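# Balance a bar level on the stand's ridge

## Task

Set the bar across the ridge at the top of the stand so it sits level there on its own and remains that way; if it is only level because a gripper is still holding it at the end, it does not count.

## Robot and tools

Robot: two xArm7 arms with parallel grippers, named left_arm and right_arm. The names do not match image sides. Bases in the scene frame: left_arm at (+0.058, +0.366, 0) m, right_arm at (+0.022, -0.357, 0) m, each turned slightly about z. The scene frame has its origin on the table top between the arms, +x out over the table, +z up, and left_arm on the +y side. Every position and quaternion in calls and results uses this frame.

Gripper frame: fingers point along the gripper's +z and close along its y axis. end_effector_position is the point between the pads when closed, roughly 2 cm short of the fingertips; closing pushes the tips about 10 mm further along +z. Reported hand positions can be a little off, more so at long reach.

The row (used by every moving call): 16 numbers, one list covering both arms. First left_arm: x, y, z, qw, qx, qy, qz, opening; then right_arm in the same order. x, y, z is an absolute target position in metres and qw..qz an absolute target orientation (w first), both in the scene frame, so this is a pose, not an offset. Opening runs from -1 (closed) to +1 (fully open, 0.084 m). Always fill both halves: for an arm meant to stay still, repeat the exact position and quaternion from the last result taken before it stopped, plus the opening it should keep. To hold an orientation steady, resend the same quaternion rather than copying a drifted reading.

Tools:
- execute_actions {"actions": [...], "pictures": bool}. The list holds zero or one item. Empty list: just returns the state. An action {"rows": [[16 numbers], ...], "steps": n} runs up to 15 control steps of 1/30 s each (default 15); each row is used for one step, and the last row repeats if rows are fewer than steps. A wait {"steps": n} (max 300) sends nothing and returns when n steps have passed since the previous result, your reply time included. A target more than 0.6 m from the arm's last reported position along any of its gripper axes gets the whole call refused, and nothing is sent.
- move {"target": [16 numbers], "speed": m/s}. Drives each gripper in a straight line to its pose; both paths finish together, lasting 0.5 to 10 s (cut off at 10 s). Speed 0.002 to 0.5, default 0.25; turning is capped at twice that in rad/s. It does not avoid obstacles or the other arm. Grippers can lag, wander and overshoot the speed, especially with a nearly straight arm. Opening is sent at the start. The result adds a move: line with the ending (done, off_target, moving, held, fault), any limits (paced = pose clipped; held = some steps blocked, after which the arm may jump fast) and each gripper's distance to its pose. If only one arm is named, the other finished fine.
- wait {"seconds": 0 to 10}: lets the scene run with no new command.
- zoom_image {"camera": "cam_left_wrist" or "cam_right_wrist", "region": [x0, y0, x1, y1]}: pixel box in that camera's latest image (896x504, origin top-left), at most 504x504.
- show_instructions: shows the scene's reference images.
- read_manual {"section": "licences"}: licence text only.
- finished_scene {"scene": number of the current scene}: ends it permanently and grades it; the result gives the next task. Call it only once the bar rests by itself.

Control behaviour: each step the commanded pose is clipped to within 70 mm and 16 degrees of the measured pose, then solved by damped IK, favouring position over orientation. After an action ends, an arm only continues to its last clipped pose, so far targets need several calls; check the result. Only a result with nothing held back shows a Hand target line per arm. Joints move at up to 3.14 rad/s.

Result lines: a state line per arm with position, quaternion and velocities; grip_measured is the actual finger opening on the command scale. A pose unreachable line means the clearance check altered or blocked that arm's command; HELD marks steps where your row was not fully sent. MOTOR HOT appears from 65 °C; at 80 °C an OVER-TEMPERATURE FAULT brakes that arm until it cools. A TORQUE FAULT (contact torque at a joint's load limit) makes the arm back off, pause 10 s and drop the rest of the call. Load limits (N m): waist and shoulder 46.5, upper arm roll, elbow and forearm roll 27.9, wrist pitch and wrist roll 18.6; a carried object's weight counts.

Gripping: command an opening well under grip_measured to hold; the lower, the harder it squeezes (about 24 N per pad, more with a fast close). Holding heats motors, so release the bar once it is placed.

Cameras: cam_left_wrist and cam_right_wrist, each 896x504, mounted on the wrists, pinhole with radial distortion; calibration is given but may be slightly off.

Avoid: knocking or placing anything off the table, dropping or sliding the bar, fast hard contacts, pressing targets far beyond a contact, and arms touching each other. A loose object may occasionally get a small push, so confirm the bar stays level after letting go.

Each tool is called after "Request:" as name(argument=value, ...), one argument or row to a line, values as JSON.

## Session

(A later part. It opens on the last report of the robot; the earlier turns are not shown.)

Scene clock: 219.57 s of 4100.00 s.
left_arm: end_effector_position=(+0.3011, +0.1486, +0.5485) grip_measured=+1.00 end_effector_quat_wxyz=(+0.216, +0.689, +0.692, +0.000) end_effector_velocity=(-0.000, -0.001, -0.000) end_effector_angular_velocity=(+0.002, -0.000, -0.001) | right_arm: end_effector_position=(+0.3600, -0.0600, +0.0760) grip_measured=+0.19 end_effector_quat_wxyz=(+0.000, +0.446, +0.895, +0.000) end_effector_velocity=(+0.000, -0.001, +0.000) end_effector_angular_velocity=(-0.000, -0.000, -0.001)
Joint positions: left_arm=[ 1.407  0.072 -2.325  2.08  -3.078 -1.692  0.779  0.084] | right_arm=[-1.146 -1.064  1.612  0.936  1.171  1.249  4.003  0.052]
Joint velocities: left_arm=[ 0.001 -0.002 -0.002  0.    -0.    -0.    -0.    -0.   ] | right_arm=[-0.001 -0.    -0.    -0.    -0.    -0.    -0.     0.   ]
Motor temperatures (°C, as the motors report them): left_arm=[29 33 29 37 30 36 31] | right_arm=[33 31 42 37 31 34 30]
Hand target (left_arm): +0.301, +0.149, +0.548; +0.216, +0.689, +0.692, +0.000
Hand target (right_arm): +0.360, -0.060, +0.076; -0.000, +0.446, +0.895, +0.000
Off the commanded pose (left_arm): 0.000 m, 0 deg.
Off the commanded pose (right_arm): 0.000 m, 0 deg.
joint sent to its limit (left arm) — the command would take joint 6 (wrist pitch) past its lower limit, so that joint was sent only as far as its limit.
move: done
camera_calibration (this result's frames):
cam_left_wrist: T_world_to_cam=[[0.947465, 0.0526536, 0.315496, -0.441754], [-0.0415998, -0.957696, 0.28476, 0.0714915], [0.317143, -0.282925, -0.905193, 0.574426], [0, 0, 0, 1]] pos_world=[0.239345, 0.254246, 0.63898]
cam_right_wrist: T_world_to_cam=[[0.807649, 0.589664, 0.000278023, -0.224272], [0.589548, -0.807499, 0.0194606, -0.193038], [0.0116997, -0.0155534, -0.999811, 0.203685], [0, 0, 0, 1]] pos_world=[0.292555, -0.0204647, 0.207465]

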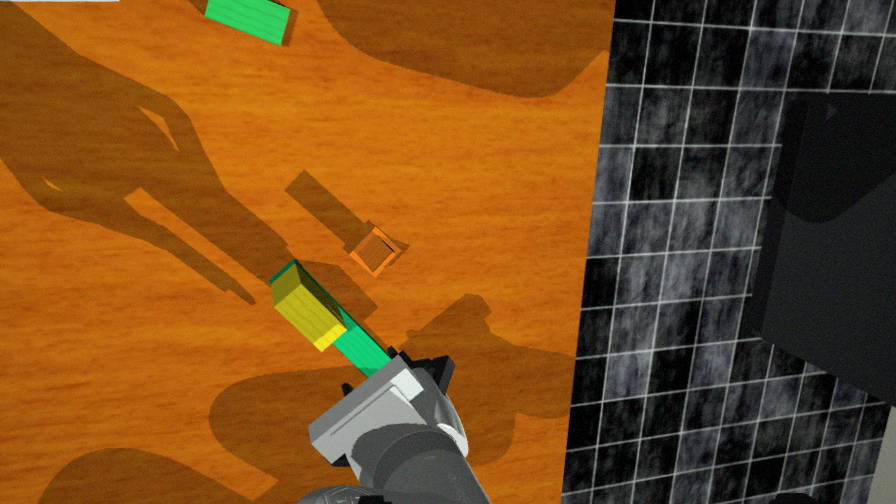

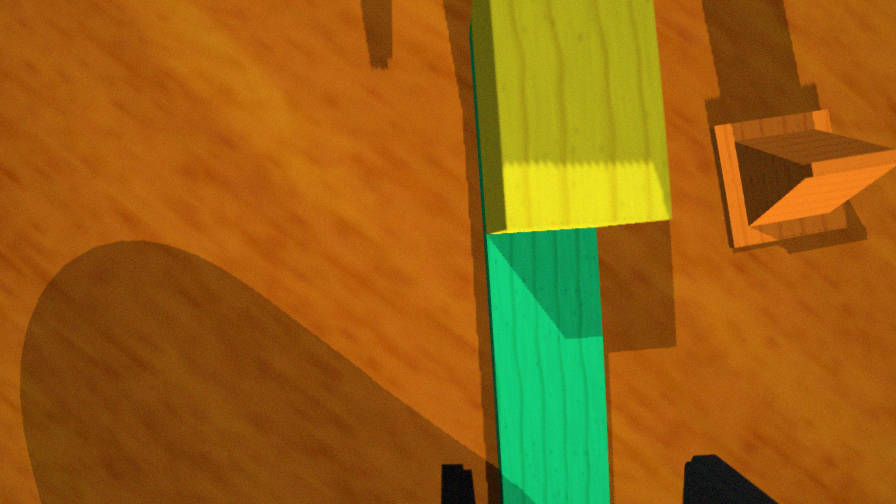

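Request:
move(
  target=[0.3011,0.1486,0.5485,0.216,0.689,0.692,0,1, 0.36,-0.06,0.028,0,0.446,0.895,0,0.2],
  speed=0.04,
)

Request:
move(
  target=[0.3011,0.1486,0.5485,0.216,0.689,0.692,0,1, 0.36,-0.06,0.028,0,0.446,0.895,0,-0.8],
  speed=0.04,
)

Request:
move(
  target=[0.3011,0.1486,0.5485,0.216,0.689,0.692,0,1, 0.36,-0.06,0.09,0,0.446,0.895,0,-0.8],
  speed=0.05,
)

Request:
move(
  target=[0.3011,0.1486,0.5485,0.216,0.689,0.692,0,1, 0.394,0.045,0.09,0,0.446,0.895,0,-0.8],
  speed=0.08,
)

Scene clock: 230.10 s of 4100.00 s.
left_arm: end_effector_position=(+0.3011, +0.1486, +0.5485) grip_measured=+1.00 end_effector_quat_wxyz=(+0.216, +0.689, +0.692, +0.000) end_effector_velocity=(-0.000, +0.000, +0.000) end_effector_angular_velocity=(-0.001, +0.001, +0.000) | right_arm: end_effector_position=(+0.3600, -0.0599, +0.0281) grip_measured=+0.19 end_effector_quat_wxyz=(-0.000, +0.446, +0.895, +0.000) end_effector_velocity=(+0.001, +0.001, -0.001) end_effector_angular_velocity=(+0.002, -0.003, +0.000)
Joint positions: left_arm=[ 1.408  0.072 -2.326  2.08  -3.078 -1.692  0.779  0.084] | right_arm=[-1.194 -1.107  1.734  0.927  1.273  1.176  3.968  0.052]
Joint velocities: left_arm=[ 0.002  0.001 -0.001  0.    -0.    -0.001 -0.001 -0.   ] | right_arm=[-0.001 -0.002  0.002  0.001  0.006 -0.003 -0.002  0.   ]
Motor temperatures (°C, as the motors report them): left_arm=[29 33 29 37 30 36 31] | right_arm=[33 31 42 37 31 34 30]
Hand target (left_arm): +0.301, +0.149, +0.548; +0.216, +0.689, +0.692, +0.000
Hand target (right_arm): +0.360, -0.060, +0.028; -0.000, +0.446, +0.895, +0.000
Off the commanded pose (left_arm): 0.000 m, 0 deg.
Off the commanded pose (right_arm): 0.000 m, 0 deg.
joint sent to its limit (left arm) — the command would take joint 6 (wrist pitch) past its lower limit, so that joint was sent only as far as its limit.
After step 90, 6.00 s passed at rest.
move: done
camera_calibration (this result's frames):
cam_left_wrist: T_world_to_cam=[[0.947466, 0.0526525, 0.315493, -0.441753], [-0.0415989, -0.957697, 0.284757, 0.0714928], [0.317139, -0.282922, -0.905195, 0.574428], [0, 0, 0, 1]] pos_world=[0.239346, 0.254246, 0.638981]
cam_right_wrist: T_world_to_cam=[[0.807673, 0.58963, 0.000409904, -0.224362], [0.589515, -0.807529, 0.0192021, -0.192045], [0.0116531, -0.0152674, -0.999816, 0.155821], [0, 0, 0, 1]] pos_world=[0.292609, -0.0204127, 0.159572]

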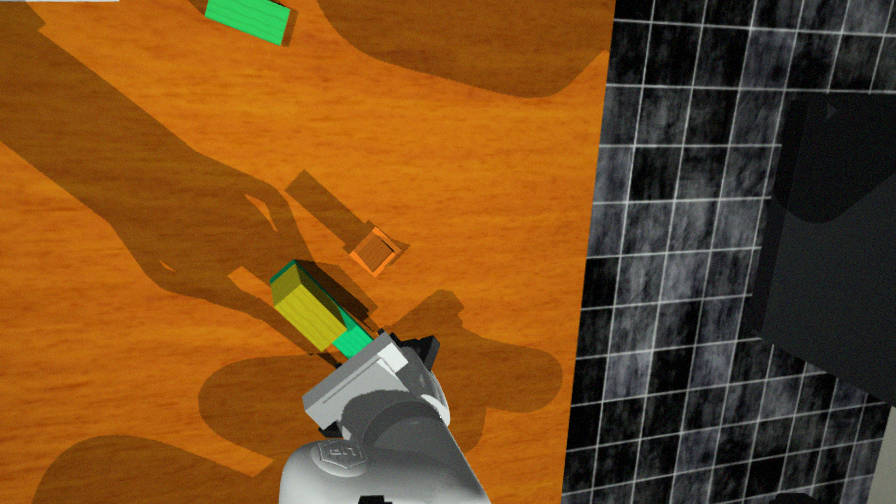

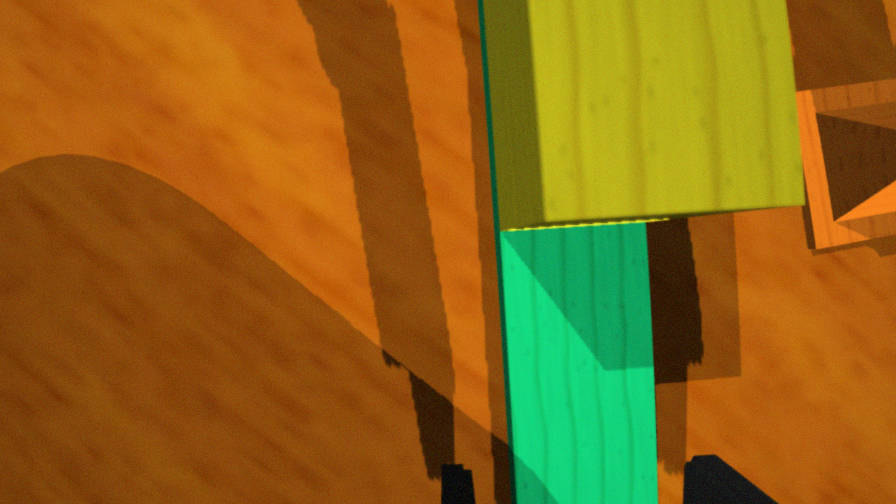

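Scene clock: 230.80 s of 4100.00 s.
left_arm: end_effector_position=(+0.3011, +0.1486, +0.5485) grip_measured=+1.00 end_effector_quat_wxyz=(+0.216, +0.689, +0.692, +0.000) end_effector_velocity=(+0.001, +0.001, -0.000) end_effector_angular_velocity=(+0.000, -0.000, +0.003) | right_arm: end_effector_position=(+0.3601, -0.0599, +0.0281) grip_measured=-0.25 end_effector_quat_wxyz=(+0.000, +0.446, +0.895, +0.000) end_effector_velocity=(-0.000, +0.001, +0.000) end_effector_angular_velocity=(+0.002, -0.000, +0.000)
Joint positions: left_arm=[ 1.409  0.072 -2.326  2.08  -3.078 -1.692  0.779  0.084] | right_arm=[-1.194 -1.107  1.734  0.927  1.274  1.176  3.968  0.033]
Joint velocities: left_arm=[ 0.002  0.     0.002 -0.     0.     0.     0.001 -0.   ] | right_arm=[ 0.001  0.001 -0.    -0.     0.001 -0.     0.     0.   ]
Motor temperatures (°C, as the motors report them): left_arm=[29 33 29 37 30 36 31] | right_arm=[33 31 42 37 31 34 30]
Hand target (left_arm): +0.301, +0.149, +0.548; +0.216, +0.689, +0.692, +0.000
Hand target (right_arm): +0.360, -0.060, +0.028; -0.000, +0.446, +0.895, +0.000
Off the commanded pose (left_arm): 0.000 m, 0 deg.
Off the commanded pose (right_arm): 0.000 m, 0 deg.
joint sent to its limit (left arm) — the command would take joint 6 (wrist pitch) past its lower limit, so that joint was sent only as far as its limit.
move: done
camera_calibration (this result's frames):
cam_left_wrist: T_world_to_cam=[[0.947466, 0.0526523, 0.315492, -0.441752], [-0.0415986, -0.957697, 0.284756, 0.0714931], [0.317139, -0.282921, -0.905196, 0.574429], [0, 0, 0, 1]] pos_world=[0.239346, 0.254246, 0.638981]
cam_right_wrist: T_world_to_cam=[[0.807614, 0.589711, 0.000613411, -0.224374], [0.58959, -0.807469, 0.0194351, -0.192096], [0.0119564, -0.0153344, -0.999811, 0.155737], [0, 0, 0, 1]] pos_world=[0.292603, -0.0204075, 0.159579]

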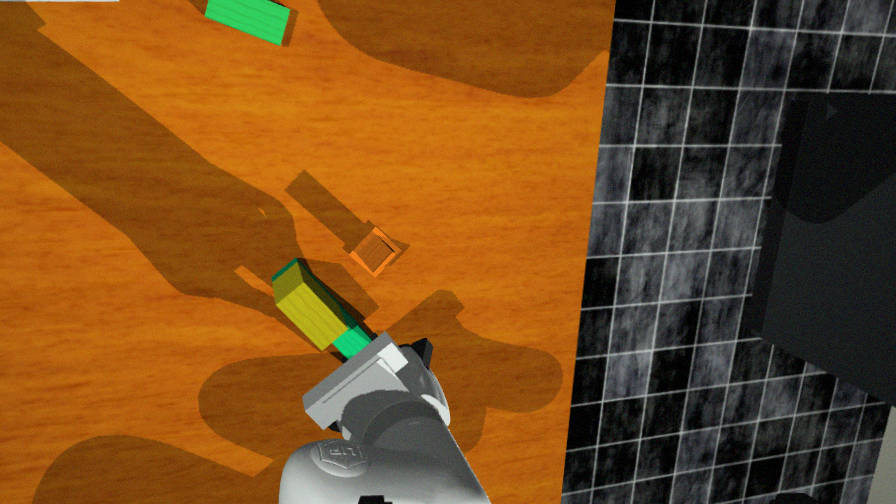

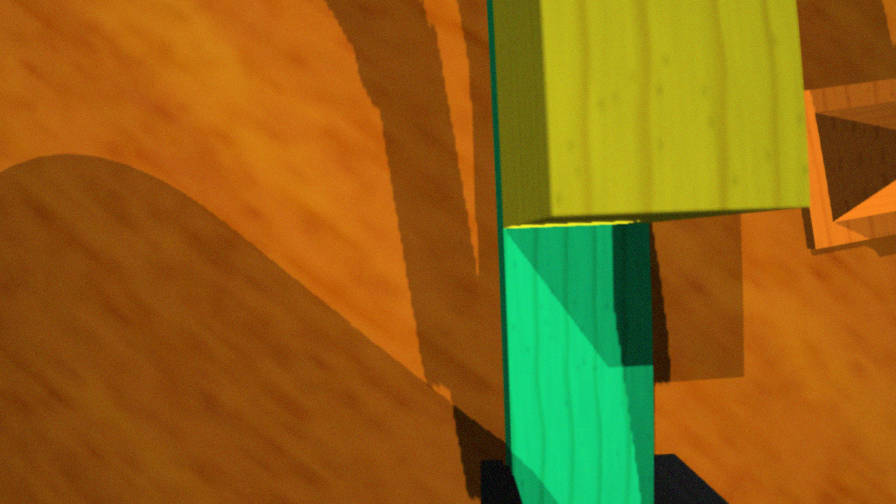

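Scene clock: 232.37 s of 4100.00 s.
left_arm: end_effector_position=(+0.3011, +0.1486, +0.5485) grip_measured=+1.00 end_effector_quat_wxyz=(+0.216, +0.689, +0.692, +0.000) end_effector_velocity=(-0.000, -0.000, -0.000) end_effector_angular_velocity=(+0.001, +0.000, +0.000) | right_arm: end_effector_position=(+0.3599, -0.0601, +0.0899) grip_measured=-0.25 end_effector_quat_wxyz=(+0.000, +0.446, +0.895, -0.000) end_effector_velocity=(+0.000, -0.000, +0.002) end_effector_angular_velocity=(-0.000, -0.002, +0.000)
Joint positions: left_arm=[ 1.41   0.071 -2.327  2.08  -3.078 -1.692  0.779  0.084] | right_arm=[-1.133 -1.052  1.577  0.943  1.141  1.27   4.013  0.033]
Joint velocities: left_arm=[ 0.001 -0.001 -0.002  0.    -0.    -0.    -0.001 -0.   ] | right_arm=[ 0.002  0.002 -0.004  0.001 -0.005  0.001  0.001 -0.   ]
Motor temperatures (°C, as the motors report them): left_arm=[29 33 29 37 30 36 31] | right_arm=[33 31 42 37 31 34 30]
Hand target (left_arm): +0.301, +0.149, +0.548; +0.216, +0.689, +0.692, +0.000
Hand target (right_arm): +0.360, -0.060, +0.090; +0.000, +0.446, +0.895, -0.000
Off the commanded pose (left_arm): 0.000 m, 0 deg.
Off the commanded pose (right_arm): 0.000 m, 0 deg.
joint sent to its limit (left arm) — the command would take joint 6 (wrist pitch) past its lower limit, so that joint was sent only as far as its limit.
move: done
camera_calibration (this result's frames):
cam_left_wrist: T_world_to_cam=[[0.947467, 0.0526511, 0.315489, -0.441751], [-0.041598, -0.957698, 0.284754, 0.0714943], [0.317136, -0.282918, -0.905197, 0.57443], [0, 0, 0, 1]] pos_world=[0.239346, 0.254246, 0.638982]
cam_right_wrist: T_world_to_cam=[[0.807632, 0.589687, 0.000048369, -0.224117], [0.58957, -0.807474, 0.0198026, -0.193405], [0.0117164, -0.0159647, -0.999804, 0.217508], [0, 0, 0, 1]] pos_world=[0.292482, -0.0205384, 0.221306]

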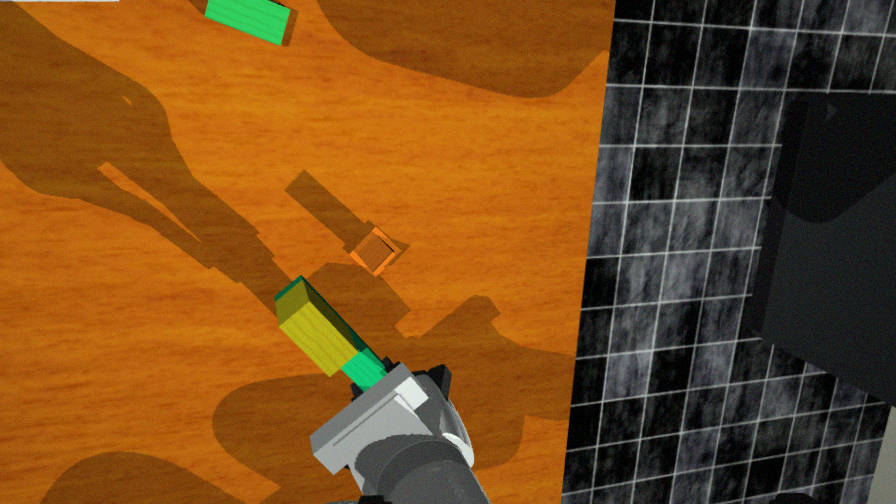

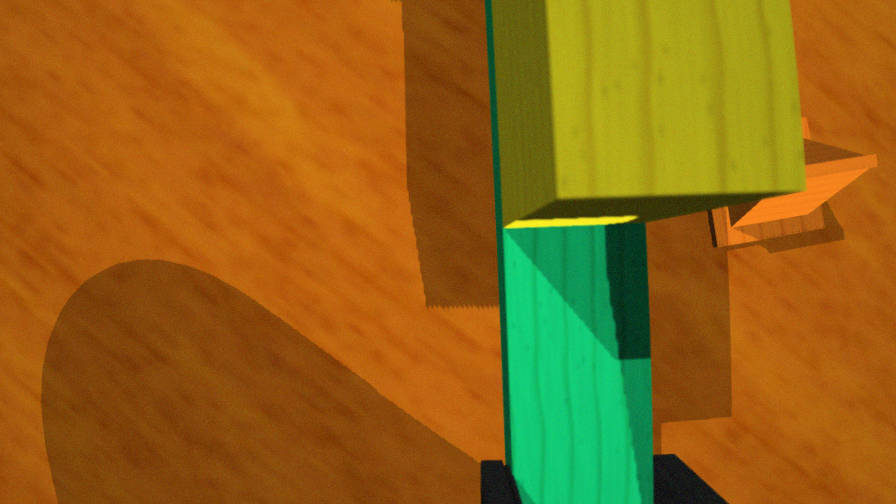

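Scene clock: 234.13 s of 4100.00 s.
left_arm: end_effector_position=(+0.3011, +0.1486, +0.5485) grip_measured=+1.00 end_effector_quat_wxyz=(+0.216, +0.689, +0.692, +0.000) end_effector_velocity=(-0.000, -0.000, +0.000) end_effector_angular_velocity=(-0.000, +0.000, -0.001) | right_arm: end_effector_position=(+0.3940, +0.0446, +0.0900) grip_measured=-0.25 end_effector_quat_wxyz=(-0.000, +0.446, +0.895, -0.000) end_effector_velocity=(+0.001, +0.002, +0.001) end_effector_angular_velocity=(+0.001, -0.002, -0.000)
Joint positions: left_arm=[ 1.411  0.071 -2.328  2.08  -3.079 -1.692  0.78   0.084] | right_arm=[-1.34  -1.112  1.718  1.334  1.147  1.337  4.215  0.033]
Joint velocities: left_arm=[ 0.001  0.    -0.002  0.    -0.    -0.     0.    -0.   ] | right_arm=[-0.004 -0.002  0.001  0.009  0.     0.001  0.004  0.   ]
Motor temperatures (°C, as the motors report them): left_arm=[29 33 29 37 30 36 31] | right_arm=[33 31 42 37 31 34 30]
Hand target (left_arm): +0.301, +0.149, +0.548; +0.216, +0.689, +0.692, +0.000
Hand target (right_arm): +0.394, +0.045, +0.090; -0.000, +0.446, +0.895, -0.000
Off the commanded pose (left_arm): 0.000 m, 0 deg.
Off the commanded pose (right_arm): 0.000 m, 0 deg.
joint sent to its limit (left arm) — the command would take joint 6 (wrist pitch) past its lower limit, so that joint was sent only as far as its limit.
move: done
camera_calibration (this result's frames):
cam_left_wrist: T_world_to_cam=[[0.947468, 0.0526506, 0.315486, -0.44175], [-0.0415967, -0.957699, 0.284751, 0.0714956], [0.317133, -0.282915, -0.905199, 0.574432], [0, 0, 0, 1]] pos_world=[0.239347, 0.254245, 0.638983]
cam_right_wrist: T_world_to_cam=[[0.807797, 0.58946, 0.000122078, -0.313458], [0.58935, -0.80765, 0.0192203, -0.128813], [0.0114282, -0.0154541, -0.999815, 0.218968], [0, 0, 0, 1]] pos_world=[0.326624, 0.0841194, 0.221442]

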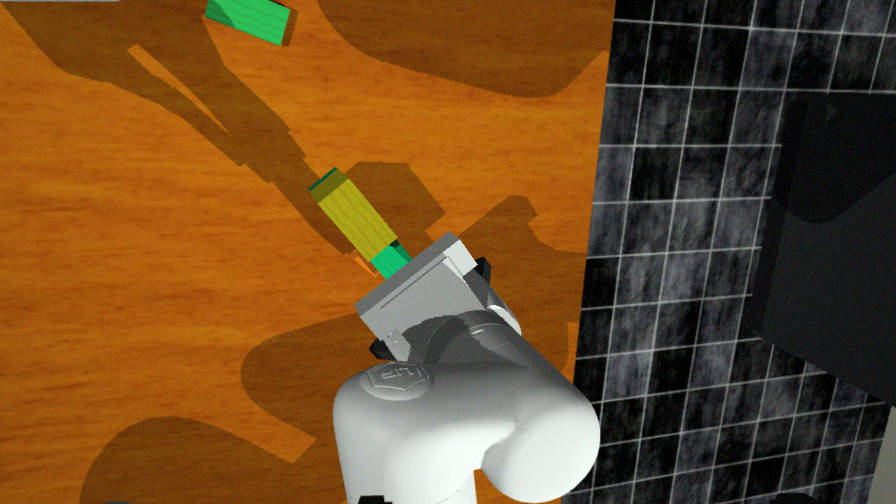

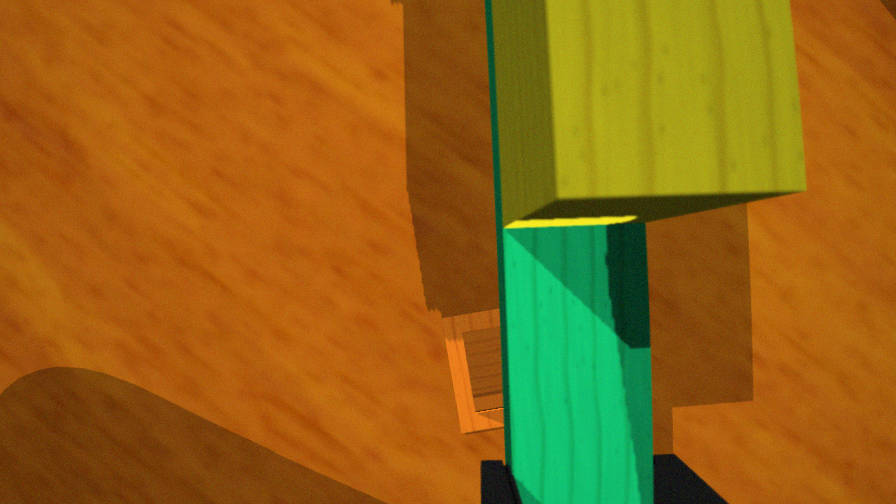

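Request:
move(
  target=[0.3011,0.1486,0.5485,0.216,0.689,0.692,0,1, 0.409,0.025,0.09,0,0.446,0.895,0,-0.8],
  speed=0.04,
)

Scene clock: 240.77 s of 4100.00 s.
left_arm: end_effector_position=(+0.3011, +0.1486, +0.5485) grip_measured=+1.00 end_effector_quat_wxyz=(+0.216, +0.689, +0.692, +0.000) end_effector_velocity=(+0.001, +0.000, -0.000) end_effector_angular_velocity=(+0.001, +0.000, +0.003) | right_arm: end_effector_position=(+0.4089, +0.0252, +0.0900) grip_measured=-0.25 end_effector_quat_wxyz=(+0.000, +0.446, +0.895, -0.000) end_effector_velocity=(-0.001, +0.002, -0.001) end_effector_angular_velocity=(+0.001, +0.001, +0.008)
Joint positions: left_arm=[ 1.412  0.071 -2.328  2.08  -3.079 -1.692  0.78   0.084] | right_arm=[-1.372 -1.106  1.715  1.317  1.145  1.332  4.167  0.033]
Joint velocities: left_arm=[ 0.002 -0.001  0.001 -0.    -0.     0.    -0.    -0.   ] | right_arm=[ 0.001  0.     0.003  0.001  0.001 -0.001 -0.005  0.   ]
Motor temperatures (°C, as the motors report them): left_arm=[29 33 29 37 30 36 31] | right_arm=[33 31 43 37 31 34 30]
Hand target (left_arm): +0.301, +0.149, +0.548; +0.216, +0.689, +0.692, +0.000
Hand target (right_arm): +0.409, +0.025, +0.090; +0.000, +0.446, +0.895, -0.000
Off the commanded pose (left_arm): 0.000 m, 0 deg.
Off the commanded pose (right_arm): 0.000 m, 0 deg.
joint sent to its limit (left arm) — the command would take joint 6 (wrist pitch) past its lower limit, so that joint was sent only as far as its limit.
After step 90, 2.70 s passed at rest.
move: done
camera_calibration (this result's frames):
cam_left_wrist: T_world_to_cam=[[0.947469, 0.0526496, 0.315485, -0.441749], [-0.0415968, -0.957699, 0.284749, 0.0714963], [0.317132, -0.282914, -0.9052, 0.574433], [0, 0, 0, 1]] pos_world=[0.239346, 0.254245, 0.638984]
cam_right_wrist: T_world_to_cam=[[0.807532, 0.589824, 0.000248959, -0.313896], [0.589708, -0.807381, 0.0195038, -0.153416], [0.0117048, -0.0156031, -0.99981, 0.218415], [0, 0, 0, 1]] pos_world=[0.341395, 0.0646867, 0.221443]

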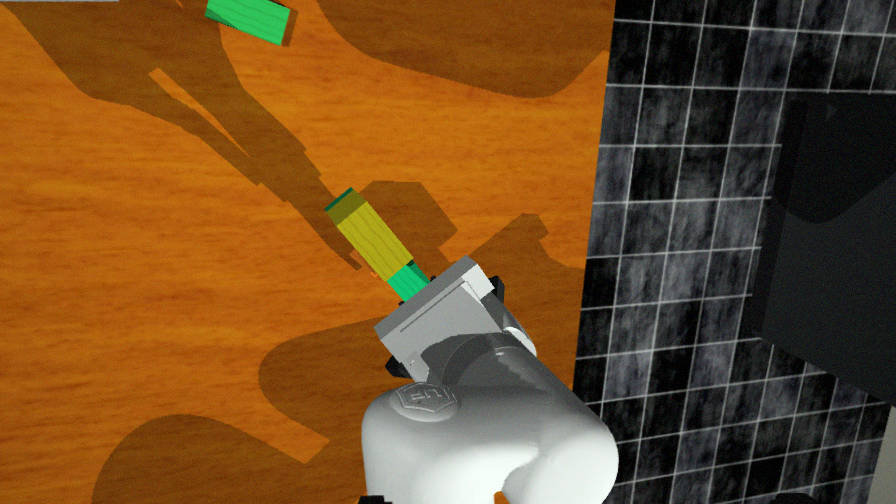

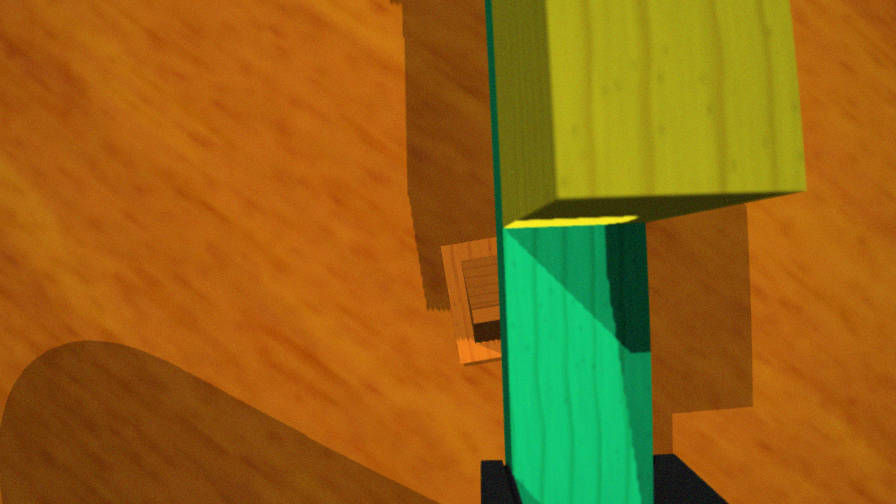

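Request:
move(
  target=[0.3011,0.1486,0.5485,0.216,0.689,0.692,0,1, 0.409,0.025,0.0735,0,0.446,0.895,0,-0.8],
  speed=0.01,
)

Request:
move(
  target=[0.3011,0.1486,0.5485,0.216,0.689,0.692,0,1, 0.409,0.025,0.0745,0,0.446,0.895,0,-0.15],
  speed=0.01,
)

Scene clock: 247.93 s of 4100.00 s.
left_arm: end_effector_position=(+0.3011, +0.1486, +0.5485) grip_measured=+1.00 end_effector_quat_wxyz=(+0.216, +0.689, +0.692, +0.000) end_effector_velocity=(+0.001, +0.001, +0.000) end_effector_angular_velocity=(-0.000, -0.000, +0.002) | right_arm: end_effector_position=(+0.4093, +0.0250, +0.0741) grip_measured=-0.25 end_effector_quat_wxyz=(+0.000, +0.446, +0.895, +0.000) end_effector_velocity=(-0.001, +0.000, -0.002) end_effector_angular_velocity=(+0.001, +0.002, -0.001)
Joint positions: left_arm=[ 1.413  0.071 -2.329  2.08  -3.079 -1.692  0.78   0.084] | right_arm=[-1.38  -1.125  1.742  1.309  1.17   1.307  4.158  0.033]
Joint velocities: left_arm=[ 0.002  0.     0.    -0.    -0.     0.     0.     0.   ] | right_arm=[-0.    -0.002  0.002 -0.001  0.004 -0.    -0.     0.   ]
Motor temperatures (°C, as the motors report them): left_arm=[29 33 29 37 30 36 31] | right_arm=[33 31 43 37 31 34 30]
Hand target (left_arm): +0.301, +0.149, +0.548; +0.216, +0.689, +0.692, +0.000
Hand target (right_arm): +0.409, +0.025, +0.073; -0.000, +0.446, +0.895, +0.000
Off the commanded pose (left_arm): 0.000 m, 0 deg.
Off the commanded pose (right_arm): 0.001 m, 0 deg.
joint sent to its limit (left arm) — the command would take joint 6 (wrist pitch) past its lower limit, so that joint was sent only as far as its limit.
After step 90, 2.30 s passed at rest.
move: done
camera_calibration (this result's frames):
cam_left_wrist: T_world_to_cam=[[0.94747, 0.0526487, 0.315482, -0.441748], [-0.0415957, -0.9577, 0.284747, 0.0714975], [0.317129, -0.282911, -0.905202, 0.574435], [0, 0, 0, 1]] pos_world=[0.239347, 0.254245, 0.638985]
cam_right_wrist: T_world_to_cam=[[0.807805, 0.589448, 0.00110741, -0.314314], [0.58932, -0.807666, 0.019436, -0.153354], [0.0123509, -0.0150479, -0.99981, 0.202232], [0, 0, 0, 1]] pos_world=[0.341781, 0.0644563, 0.205522]

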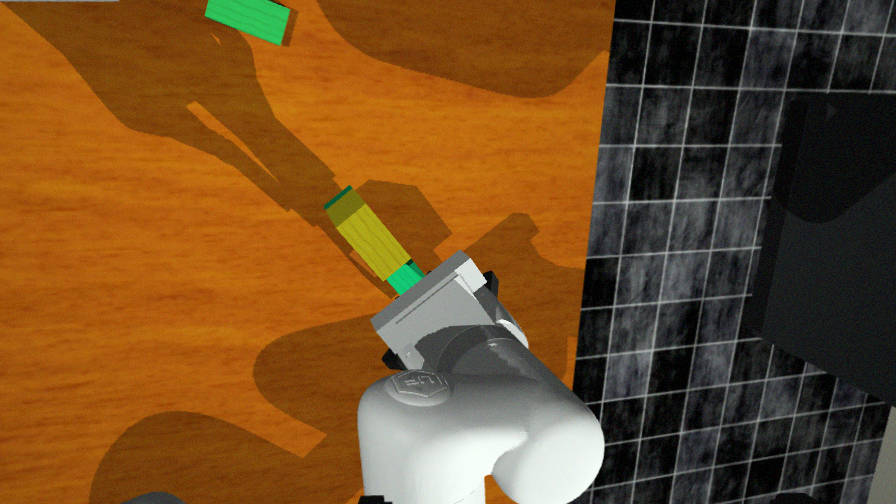

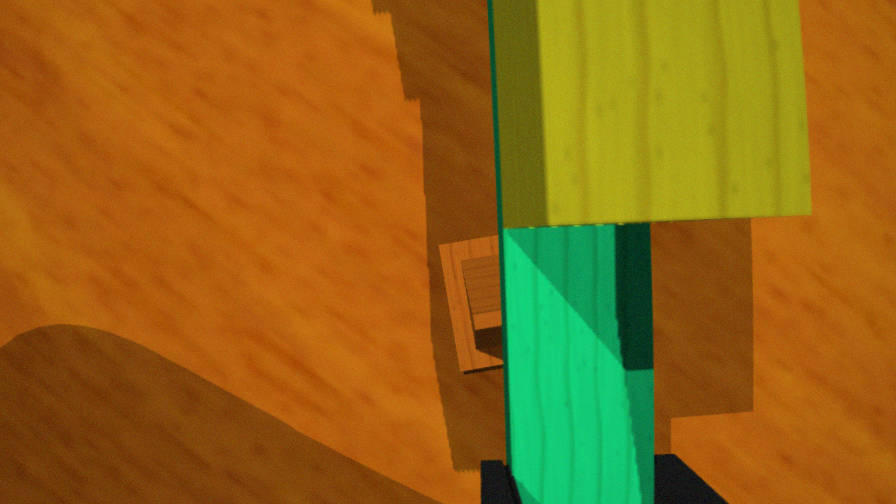

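Scene clock: 248.63 s of 4100.00 s.
left_arm: end_effector_position=(+0.3011, +0.1486, +0.5485) grip_measured=+1.00 end_effector_quat_wxyz=(+0.216, +0.689, +0.692, +0.000) end_effector_velocity=(-0.000, -0.001, -0.001) end_effector_angular_velocity=(+0.003, +0.000, -0.000) | right_arm: end_effector_position=(+0.4090, +0.0250, +0.0745) grip_measured=-0.16 end_effector_quat_wxyz=(+0.000, +0.446, +0.895, -0.000) end_effector_velocity=(-0.000, -0.000, -0.000) end_effector_angular_velocity=(-0.001, +0.001, +0.000)
Joint positions: left_arm=[ 1.414  0.071 -2.33   2.08  -3.079 -1.692  0.78   0.084] | right_arm=[-1.379 -1.124  1.741  1.309  1.169  1.309  4.158  0.037]
Joint velocities: left_arm=[ 0.001 -0.003 -0.002 -0.    -0.    -0.001 -0.     0.   ] | right_arm=[-0.    -0.     0.     0.    -0.     0.001 -0.     0.   ]
Motor temperatures (°C, as the motors report them): left_arm=[29 33 29 37 30 36 31] | right_arm=[33 31 43 37 31 34 30]
Hand target (left_arm): +0.301, +0.149, +0.548; +0.216, +0.689, +0.692, +0.000
Hand target (right_arm): +0.409, +0.025, +0.075; +0.000, +0.446, +0.895, -0.000
Off the commanded pose (left_arm): 0.000 m, 0 deg.
Off the commanded pose (right_arm): 0.000 m, 0 deg.
joint sent to its limit (left arm) — the command would take joint 6 (wrist pitch) past its lower limit, so that joint was sent only as far as its limit.
move: done
camera_calibration (this result's frames):
cam_left_wrist: T_world_to_cam=[[0.94747, 0.0526488, 0.315482, -0.441748], [-0.0415954, -0.9577, 0.284746, 0.0714977], [0.317129, -0.282911, -0.905202, 0.574436], [0, 0, 0, 1]] pos_world=[0.239347, 0.254245, 0.638985]
cam_right_wrist: T_world_to_cam=[[0.807641, 0.589674, 0.000249132, -0.313955], [0.589558, -0.807491, 0.0194722, -0.153257], [0.0116834, -0.0155797, -0.99981, 0.202905], [0, 0, 0, 1]] pos_world=[0.341546, 0.0645388, 0.205929]

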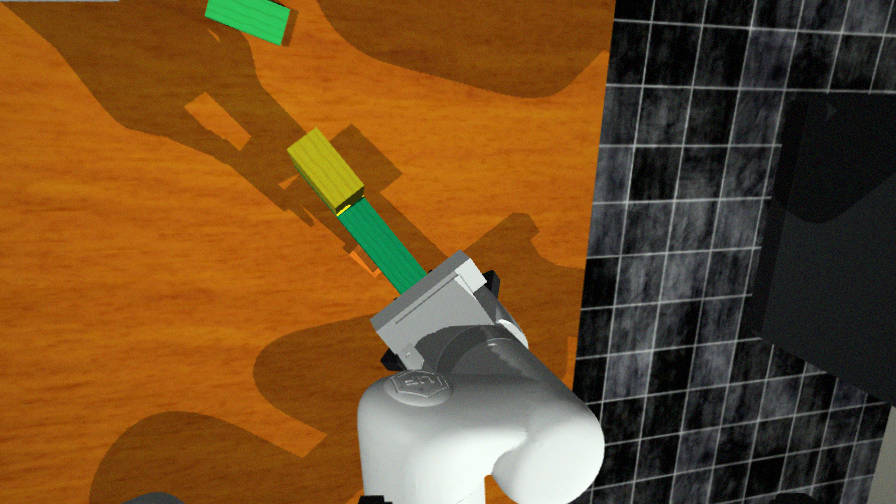

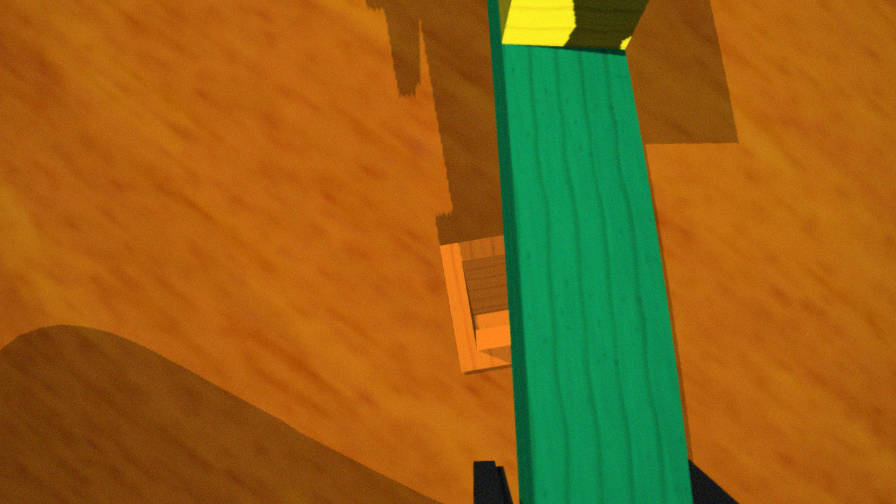

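Request:
move(
  target=[0.3011,0.1486,0.5485,0.216,0.689,0.692,0,1, 0.409,0.025,0.0745,0,0.446,0.895,0,-0.8],
  speed=0.01,
)

Request:
move(
  target=[0.3011,0.1486,0.5485,0.216,0.689,0.692,0,1, 0.40,-0.09,0.10,0,0.446,0.895,0,-0.8],
  speed=0.08,
)

Request:
move(
  target=[0.3011,0.1486,0.5485,0.216,0.689,0.692,0,1, 0.40,-0.09,0.076,0,0.446,0.895,0,-0.8],
  speed=0.03,
)

Request:
move(
  target=[0.3011,0.1486,0.5485,0.216,0.689,0.692,0,1, 0.40,-0.09,0.076,0,0.446,0.895,0,0.2],
  speed=0.03,
)

Scene clock: 256.63 s of 4100.00 s.
left_arm: end_effector_position=(+0.3011, +0.1486, +0.5485) grip_measured=+1.00 end_effector_quat_wxyz=(+0.216, +0.689, +0.692, +0.000) end_effector_velocity=(-0.000, +0.000, +0.000) end_effector_angular_velocity=(-0.002, +0.000, -0.001) | right_arm: end_effector_position=(+0.4090, +0.0250, +0.0745) grip_measured=-0.26 end_effector_quat_wxyz=(-0.000, +0.446, +0.895, +0.000) end_effector_velocity=(+0.000, +0.001, +0.000) end_effector_angular_velocity=(+0.003, -0.002, +0.000)
Joint positions: left_arm=[ 1.414  0.071 -2.33   2.08  -3.079 -1.692  0.78   0.084] | right_arm=[-1.379 -1.124  1.741  1.309  1.169  1.309  4.158  0.033]
Joint velocities: left_arm=[-0.     0.002 -0.001  0.    -0.    -0.    -0.     0.   ] | right_arm=[ 0.001  0.001  0.    -0.     0.002 -0.002 -0.    -0.   ]
Motor temperatures (°C, as the motors report them): left_arm=[29 33 29 37 30 36 31] | right_arm=[33 31 43 37 31 34 30]
Hand target (left_arm): +0.301, +0.149, +0.548; +0.216, +0.689, +0.692, +0.000
Hand target (right_arm): +0.409, +0.025, +0.075; +0.000, +0.446, +0.895, -0.000
Off the commanded pose (left_arm): 0.000 m, 0 deg.
Off the commanded pose (right_arm): 0.000 m, 0 deg.
joint sent to its limit (left arm) — the command would take joint 6 (wrist pitch) past its lower limit, so that joint was sent only as far as its limit.
After step 90, 4.30 s passed at rest.
move: done
camera_calibration (this result's frames):
cam_left_wrist: T_world_to_cam=[[0.94747, 0.0526481, 0.315481, -0.441747], [-0.0415953, -0.957701, 0.284745, 0.0714984], [0.317127, -0.28291, -0.905203, 0.574436], [0, 0, 0, 1]] pos_world=[0.239347, 0.254245, 0.638986]
cam_right_wrist: T_world_to_cam=[[0.807637, 0.589679, 0.000259629, -0.313958], [0.589564, -0.807488, 0.019446, -0.153248], [0.0116765, -0.0155522, -0.999811, 0.202934], [0, 0, 0, 1]] pos_world=[0.341544, 0.0645441, 0.205957]

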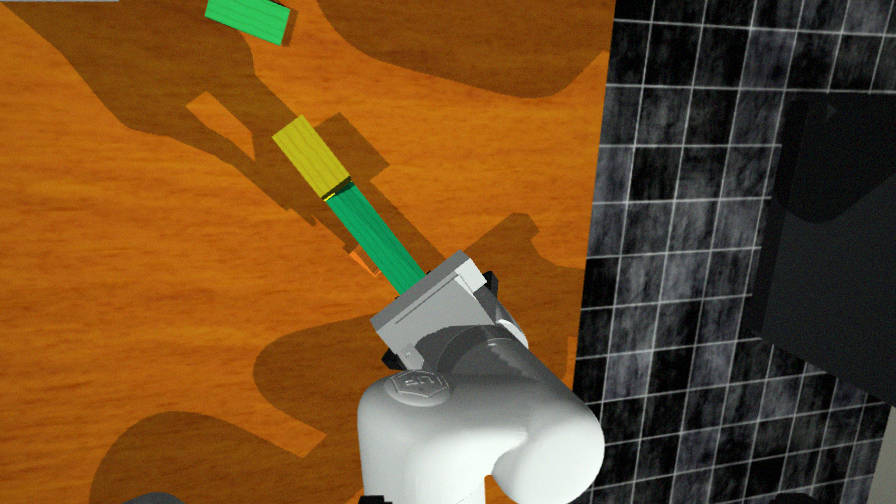

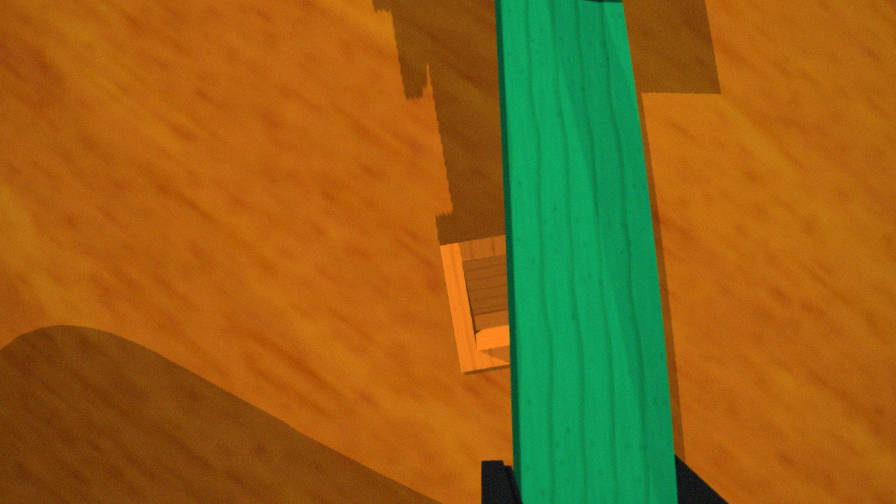

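Scene clock: 258.50 s of 4100.00 s.
left_arm: end_effector_position=(+0.3011, +0.1486, +0.5485) grip_measured=+1.00 end_effector_quat_wxyz=(+0.216, +0.689, +0.692, +0.000) end_effector_velocity=(+0.000, +0.000, -0.000) end_effector_angular_velocity=(+0.000, -0.000, +0.001) | right_arm: end_effector_position=(+0.3999, -0.0897, +0.1000) grip_measured=-0.26 end_effector_quat_wxyz=(+0.000, +0.446, +0.895, -0.000) end_effector_velocity=(+0.000, -0.002, +0.000) end_effector_angular_velocity=(+0.000, +0.000, -0.002)
Joint positions: left_arm=[ 1.415  0.071 -2.331  2.08  -3.079 -1.692  0.78   0.084] | right_arm=[-1.273 -1.038  1.58   0.997  1.115  1.284  3.929  0.033]
Joint velocities: left_arm=[ 0.    -0.001  0.001 -0.    -0.     0.    -0.     0.   ] | right_arm=[-0.001  0.002 -0.002 -0.004 -0.001 -0.001 -0.003 -0.   ]
Motor temperatures (°C, as the motors report them): left_arm=[29 33 29 37 30 36 31] | right_arm=[33 31 43 37 31 34 30]
Hand target (left_arm): +0.301, +0.149, +0.548; +0.216, +0.689, +0.692, +0.000
Hand target (right_arm): +0.400, -0.090, +0.100; +0.000, +0.446, +0.895, -0.000
Off the commanded pose (left_arm): 0.000 m, 0 deg.
Off the commanded pose (right_arm): 0.000 m, 0 deg.
joint sent to its limit (left arm) — the command would take joint 6 (wrist pitch) past its lower limit, so that joint was sent only as far as its limit.
move: done
camera_calibration (this result's frames):
cam_left_wrist: T_world_to_cam=[[0.947471, 0.0526478, 0.315478, -0.441746], [-0.0415938, -0.957701, 0.284742, 0.0714993], [0.317124, -0.282907, -0.905205, 0.574438], [0, 0, 0, 1]] pos_world=[0.239348, 0.254244, 0.638986]
cam_right_wrist: T_world_to_cam=[[0.807392, 0.590015, 0.000293406, -0.238877], [0.589893, -0.807235, 0.019926, -0.241182], [0.0119935, -0.015915, -0.999801, 0.226584], [0, 0, 0, 1]] pos_world=[0.332422, -0.0501434, 0.231415]

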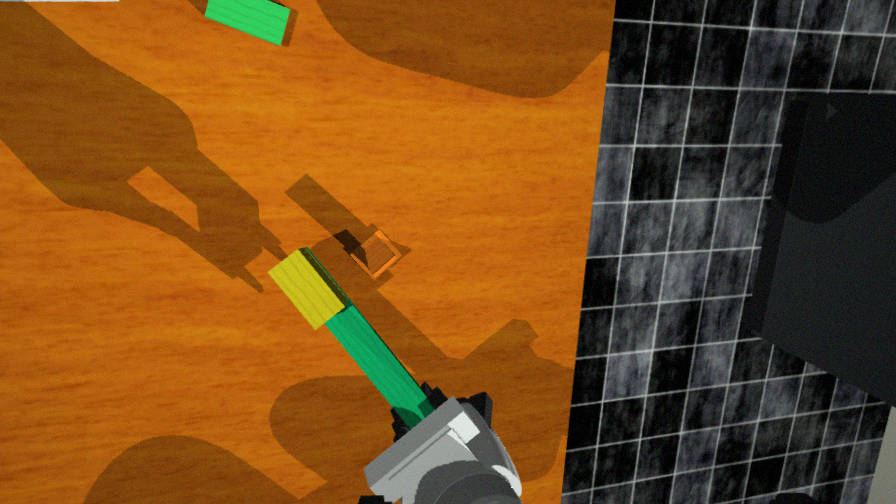

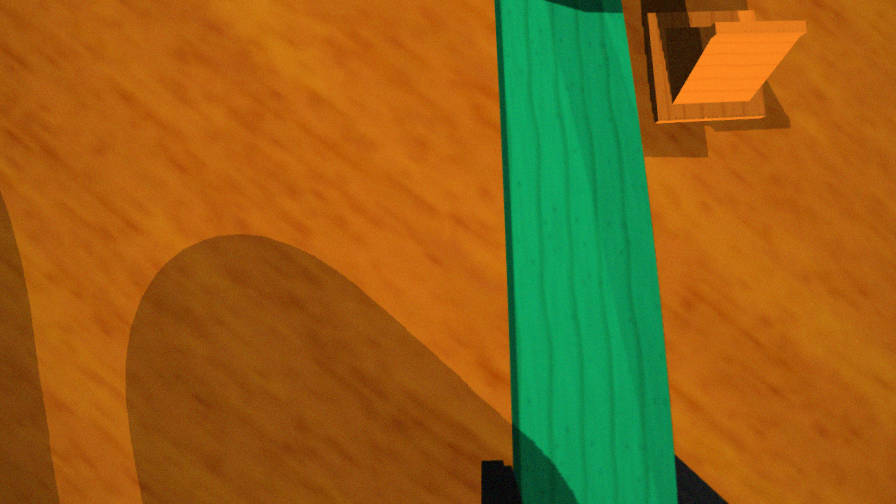

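Scene clock: 259.60 s of 4100.00 s.
left_arm: end_effector_position=(+0.3011, +0.1486, +0.5485) grip_measured=+1.00 end_effector_quat_wxyz=(+0.216, +0.689, +0.692, +0.000) end_effector_velocity=(-0.000, -0.000, -0.000) end_effector_angular_velocity=(+0.001, +0.000, +0.000) | right_arm: end_effector_position=(+0.4000, -0.0900, +0.0761) grip_measured=-0.26 end_effector_quat_wxyz=(-0.000, +0.446, +0.895, +0.000) end_effector_velocity=(+0.001, +0.000, -0.001) end_effector_angular_velocity=(+0.001, -0.003, -0.000)
Joint positions: left_arm=[ 1.416  0.071 -2.332  2.08  -3.08  -1.692  0.78   0.084] | right_arm=[-1.293 -1.057  1.636  0.983  1.162  1.245  3.912  0.033]
Joint velocities: left_arm=[ 0.002 -0.001 -0.002  0.    -0.    -0.001 -0.     0.   ] | right_arm=[-0.001 -0.002  0.002  0.     0.004 -0.003 -0.001  0.   ]
Motor temperatures (°C, as the motors report them): left_arm=[29 33 29 37 30 36 31] | right_arm=[33 31 43 37 31 34 30]
Hand target (left_arm): +0.301, +0.149, +0.548; +0.216, +0.689, +0.692, +0.000
Hand target (right_arm): +0.400, -0.090, +0.076; -0.000, +0.446, +0.895, +0.000
Off the commanded pose (left_arm): 0.000 m, 0 deg.
Off the commanded pose (right_arm): 0.000 m, 0 deg.
joint sent to its limit (left arm) — the command would take joint 6 (wrist pitch) past its lower limit, so that joint was sent only as far as its limit.
move: done
camera_calibration (this result's frames):
cam_left_wrist: T_world_to_cam=[[0.947472, 0.0526471, 0.315477, -0.441746], [-0.0415938, -0.957702, 0.284741, 0.0714998], [0.317123, -0.282906, -0.905205, 0.574439], [0, 0, 0, 1]] pos_world=[0.239347, 0.254244, 0.638987]
cam_right_wrist: T_world_to_cam=[[0.807658, 0.589651, 0.00038021, -0.238956], [0.589535, -0.807511, 0.0193704, -0.240829], [0.0117288, -0.0154205, -0.999812, 0.20288], [0, 0, 0, 1]] pos_world=[0.332593, -0.0504428, 0.207598]

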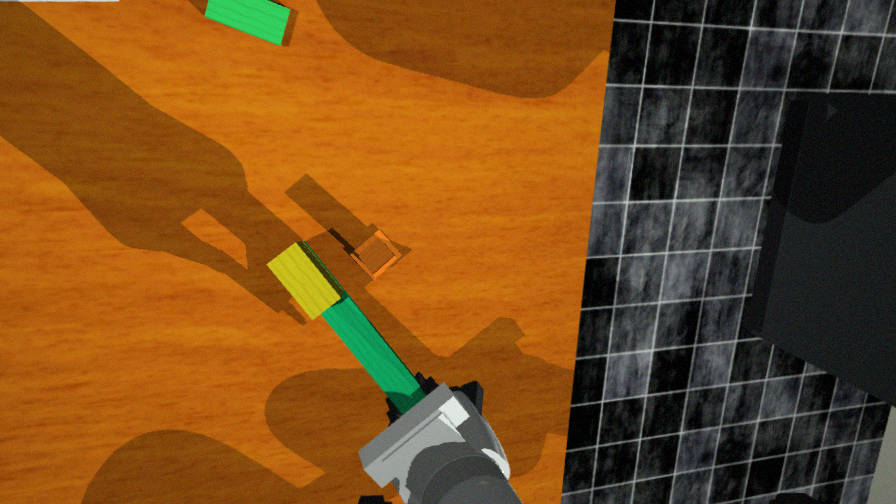

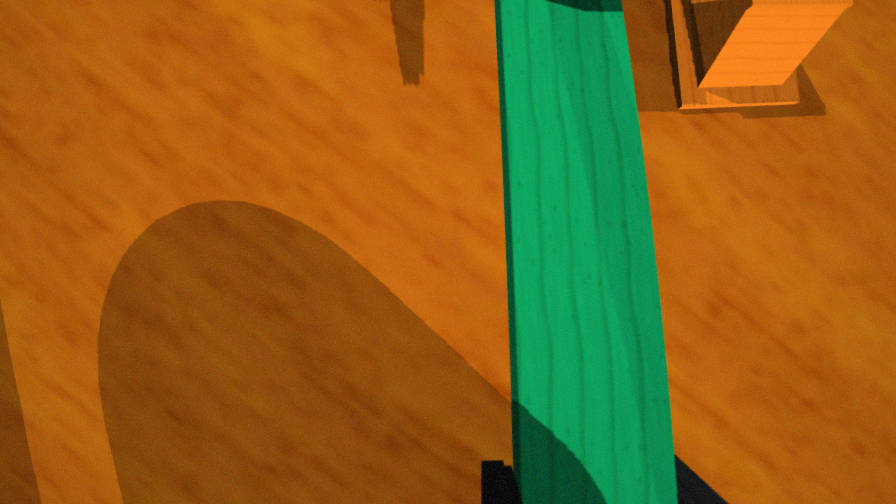

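Scene clock: 260.30 s of 4100.00 s.
left_arm: end_effector_position=(+0.3011, +0.1486, +0.5485) grip_measured=+1.00 end_effector_quat_wxyz=(+0.216, +0.689, +0.692, +0.000) end_effector_velocity=(+0.000, +0.001, +0.000) end_effector_angular_velocity=(-0.001, -0.000, +0.001) | right_arm: end_effector_position=(+0.4000, -0.0900, +0.0760) grip_measured=+0.19 end_effector_quat_wxyz=(+0.000, +0.446, +0.895, +0.000) end_effector_velocity=(-0.000, -0.000, -0.001) end_effector_angular_velocity=(+0.000, +0.002, -0.002)
Joint positions: left_arm=[ 1.417  0.071 -2.332  2.08  -3.08  -1.692  0.78   0.084] | right_arm=[-1.293 -1.058  1.637  0.983  1.162  1.245  3.912  0.052]
Joint velocities: left_arm=[ 0.001  0.001  0.001  0.    -0.     0.     0.     0.   ] | right_arm=[-0.002  0.001  0.002 -0.     0.     0.001  0.001  0.   ]
Motor temperatures (°C, as the motors report them): left_arm=[29 33 29 37 30 36 31] | right_arm=[33 31 43 37 31 34 30]
Hand target (left_arm): +0.301, +0.149, +0.548; +0.216, +0.689, +0.692, +0.000
Hand target (right_arm): +0.400, -0.090, +0.076; -0.000, +0.446, +0.895, -0.000
Off the commanded pose (left_arm): 0.000 m, 0 deg.
Off the commanded pose (right_arm): 0.000 m, 0 deg.
joint sent to its limit (left arm) — the command would take joint 6 (wrist pitch) past its lower limit, so that joint was sent only as far as its limit.
move: done
camera_calibration (this result's frames):
cam_left_wrist: T_world_to_cam=[[0.947472, 0.0526468, 0.315476, -0.441745], [-0.0415937, -0.957702, 0.28474, 0.0715003], [0.317123, -0.282905, -0.905206, 0.57444], [0, 0, 0, 1]] pos_world=[0.239347, 0.254244, 0.638987]
cam_right_wrist: T_world_to_cam=[[0.807652, 0.589659, 0.000289072, -0.238893], [0.589543, -0.807503, 0.019455, -0.240845], [0.0117053, -0.0155425, -0.999811, 0.202754], [0, 0, 0, 1]] pos_world=[0.332558, -0.050466, 0.20747]

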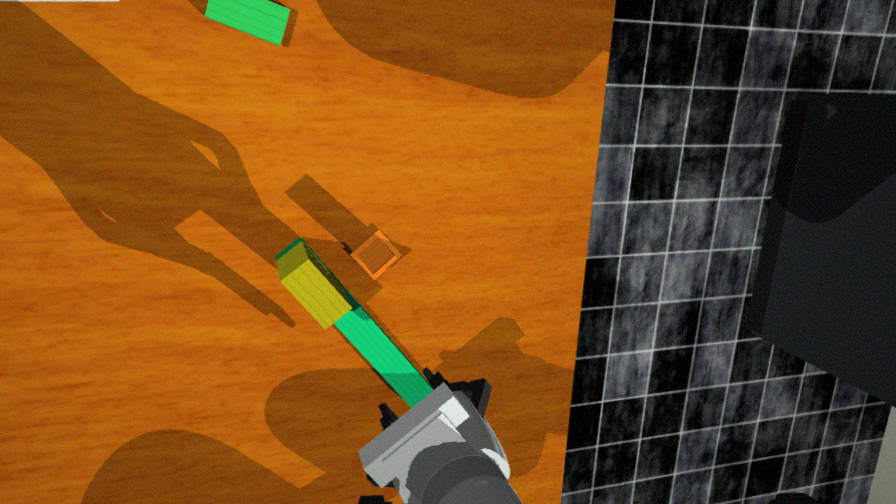

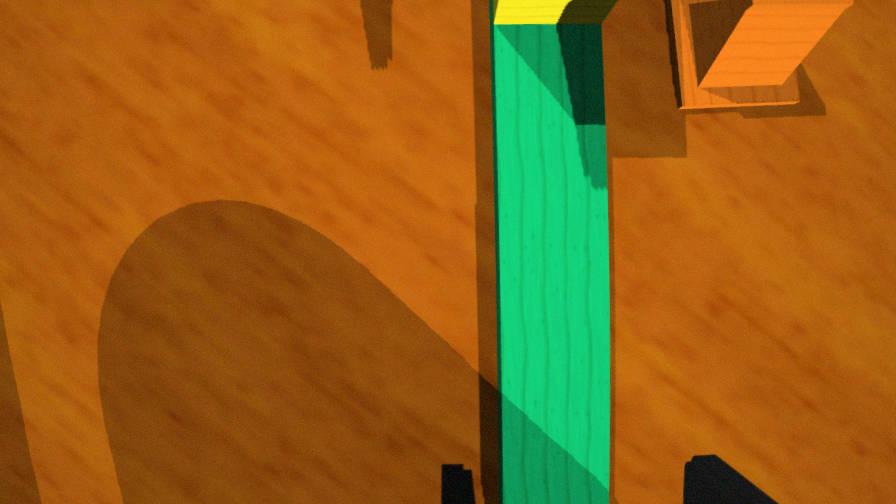

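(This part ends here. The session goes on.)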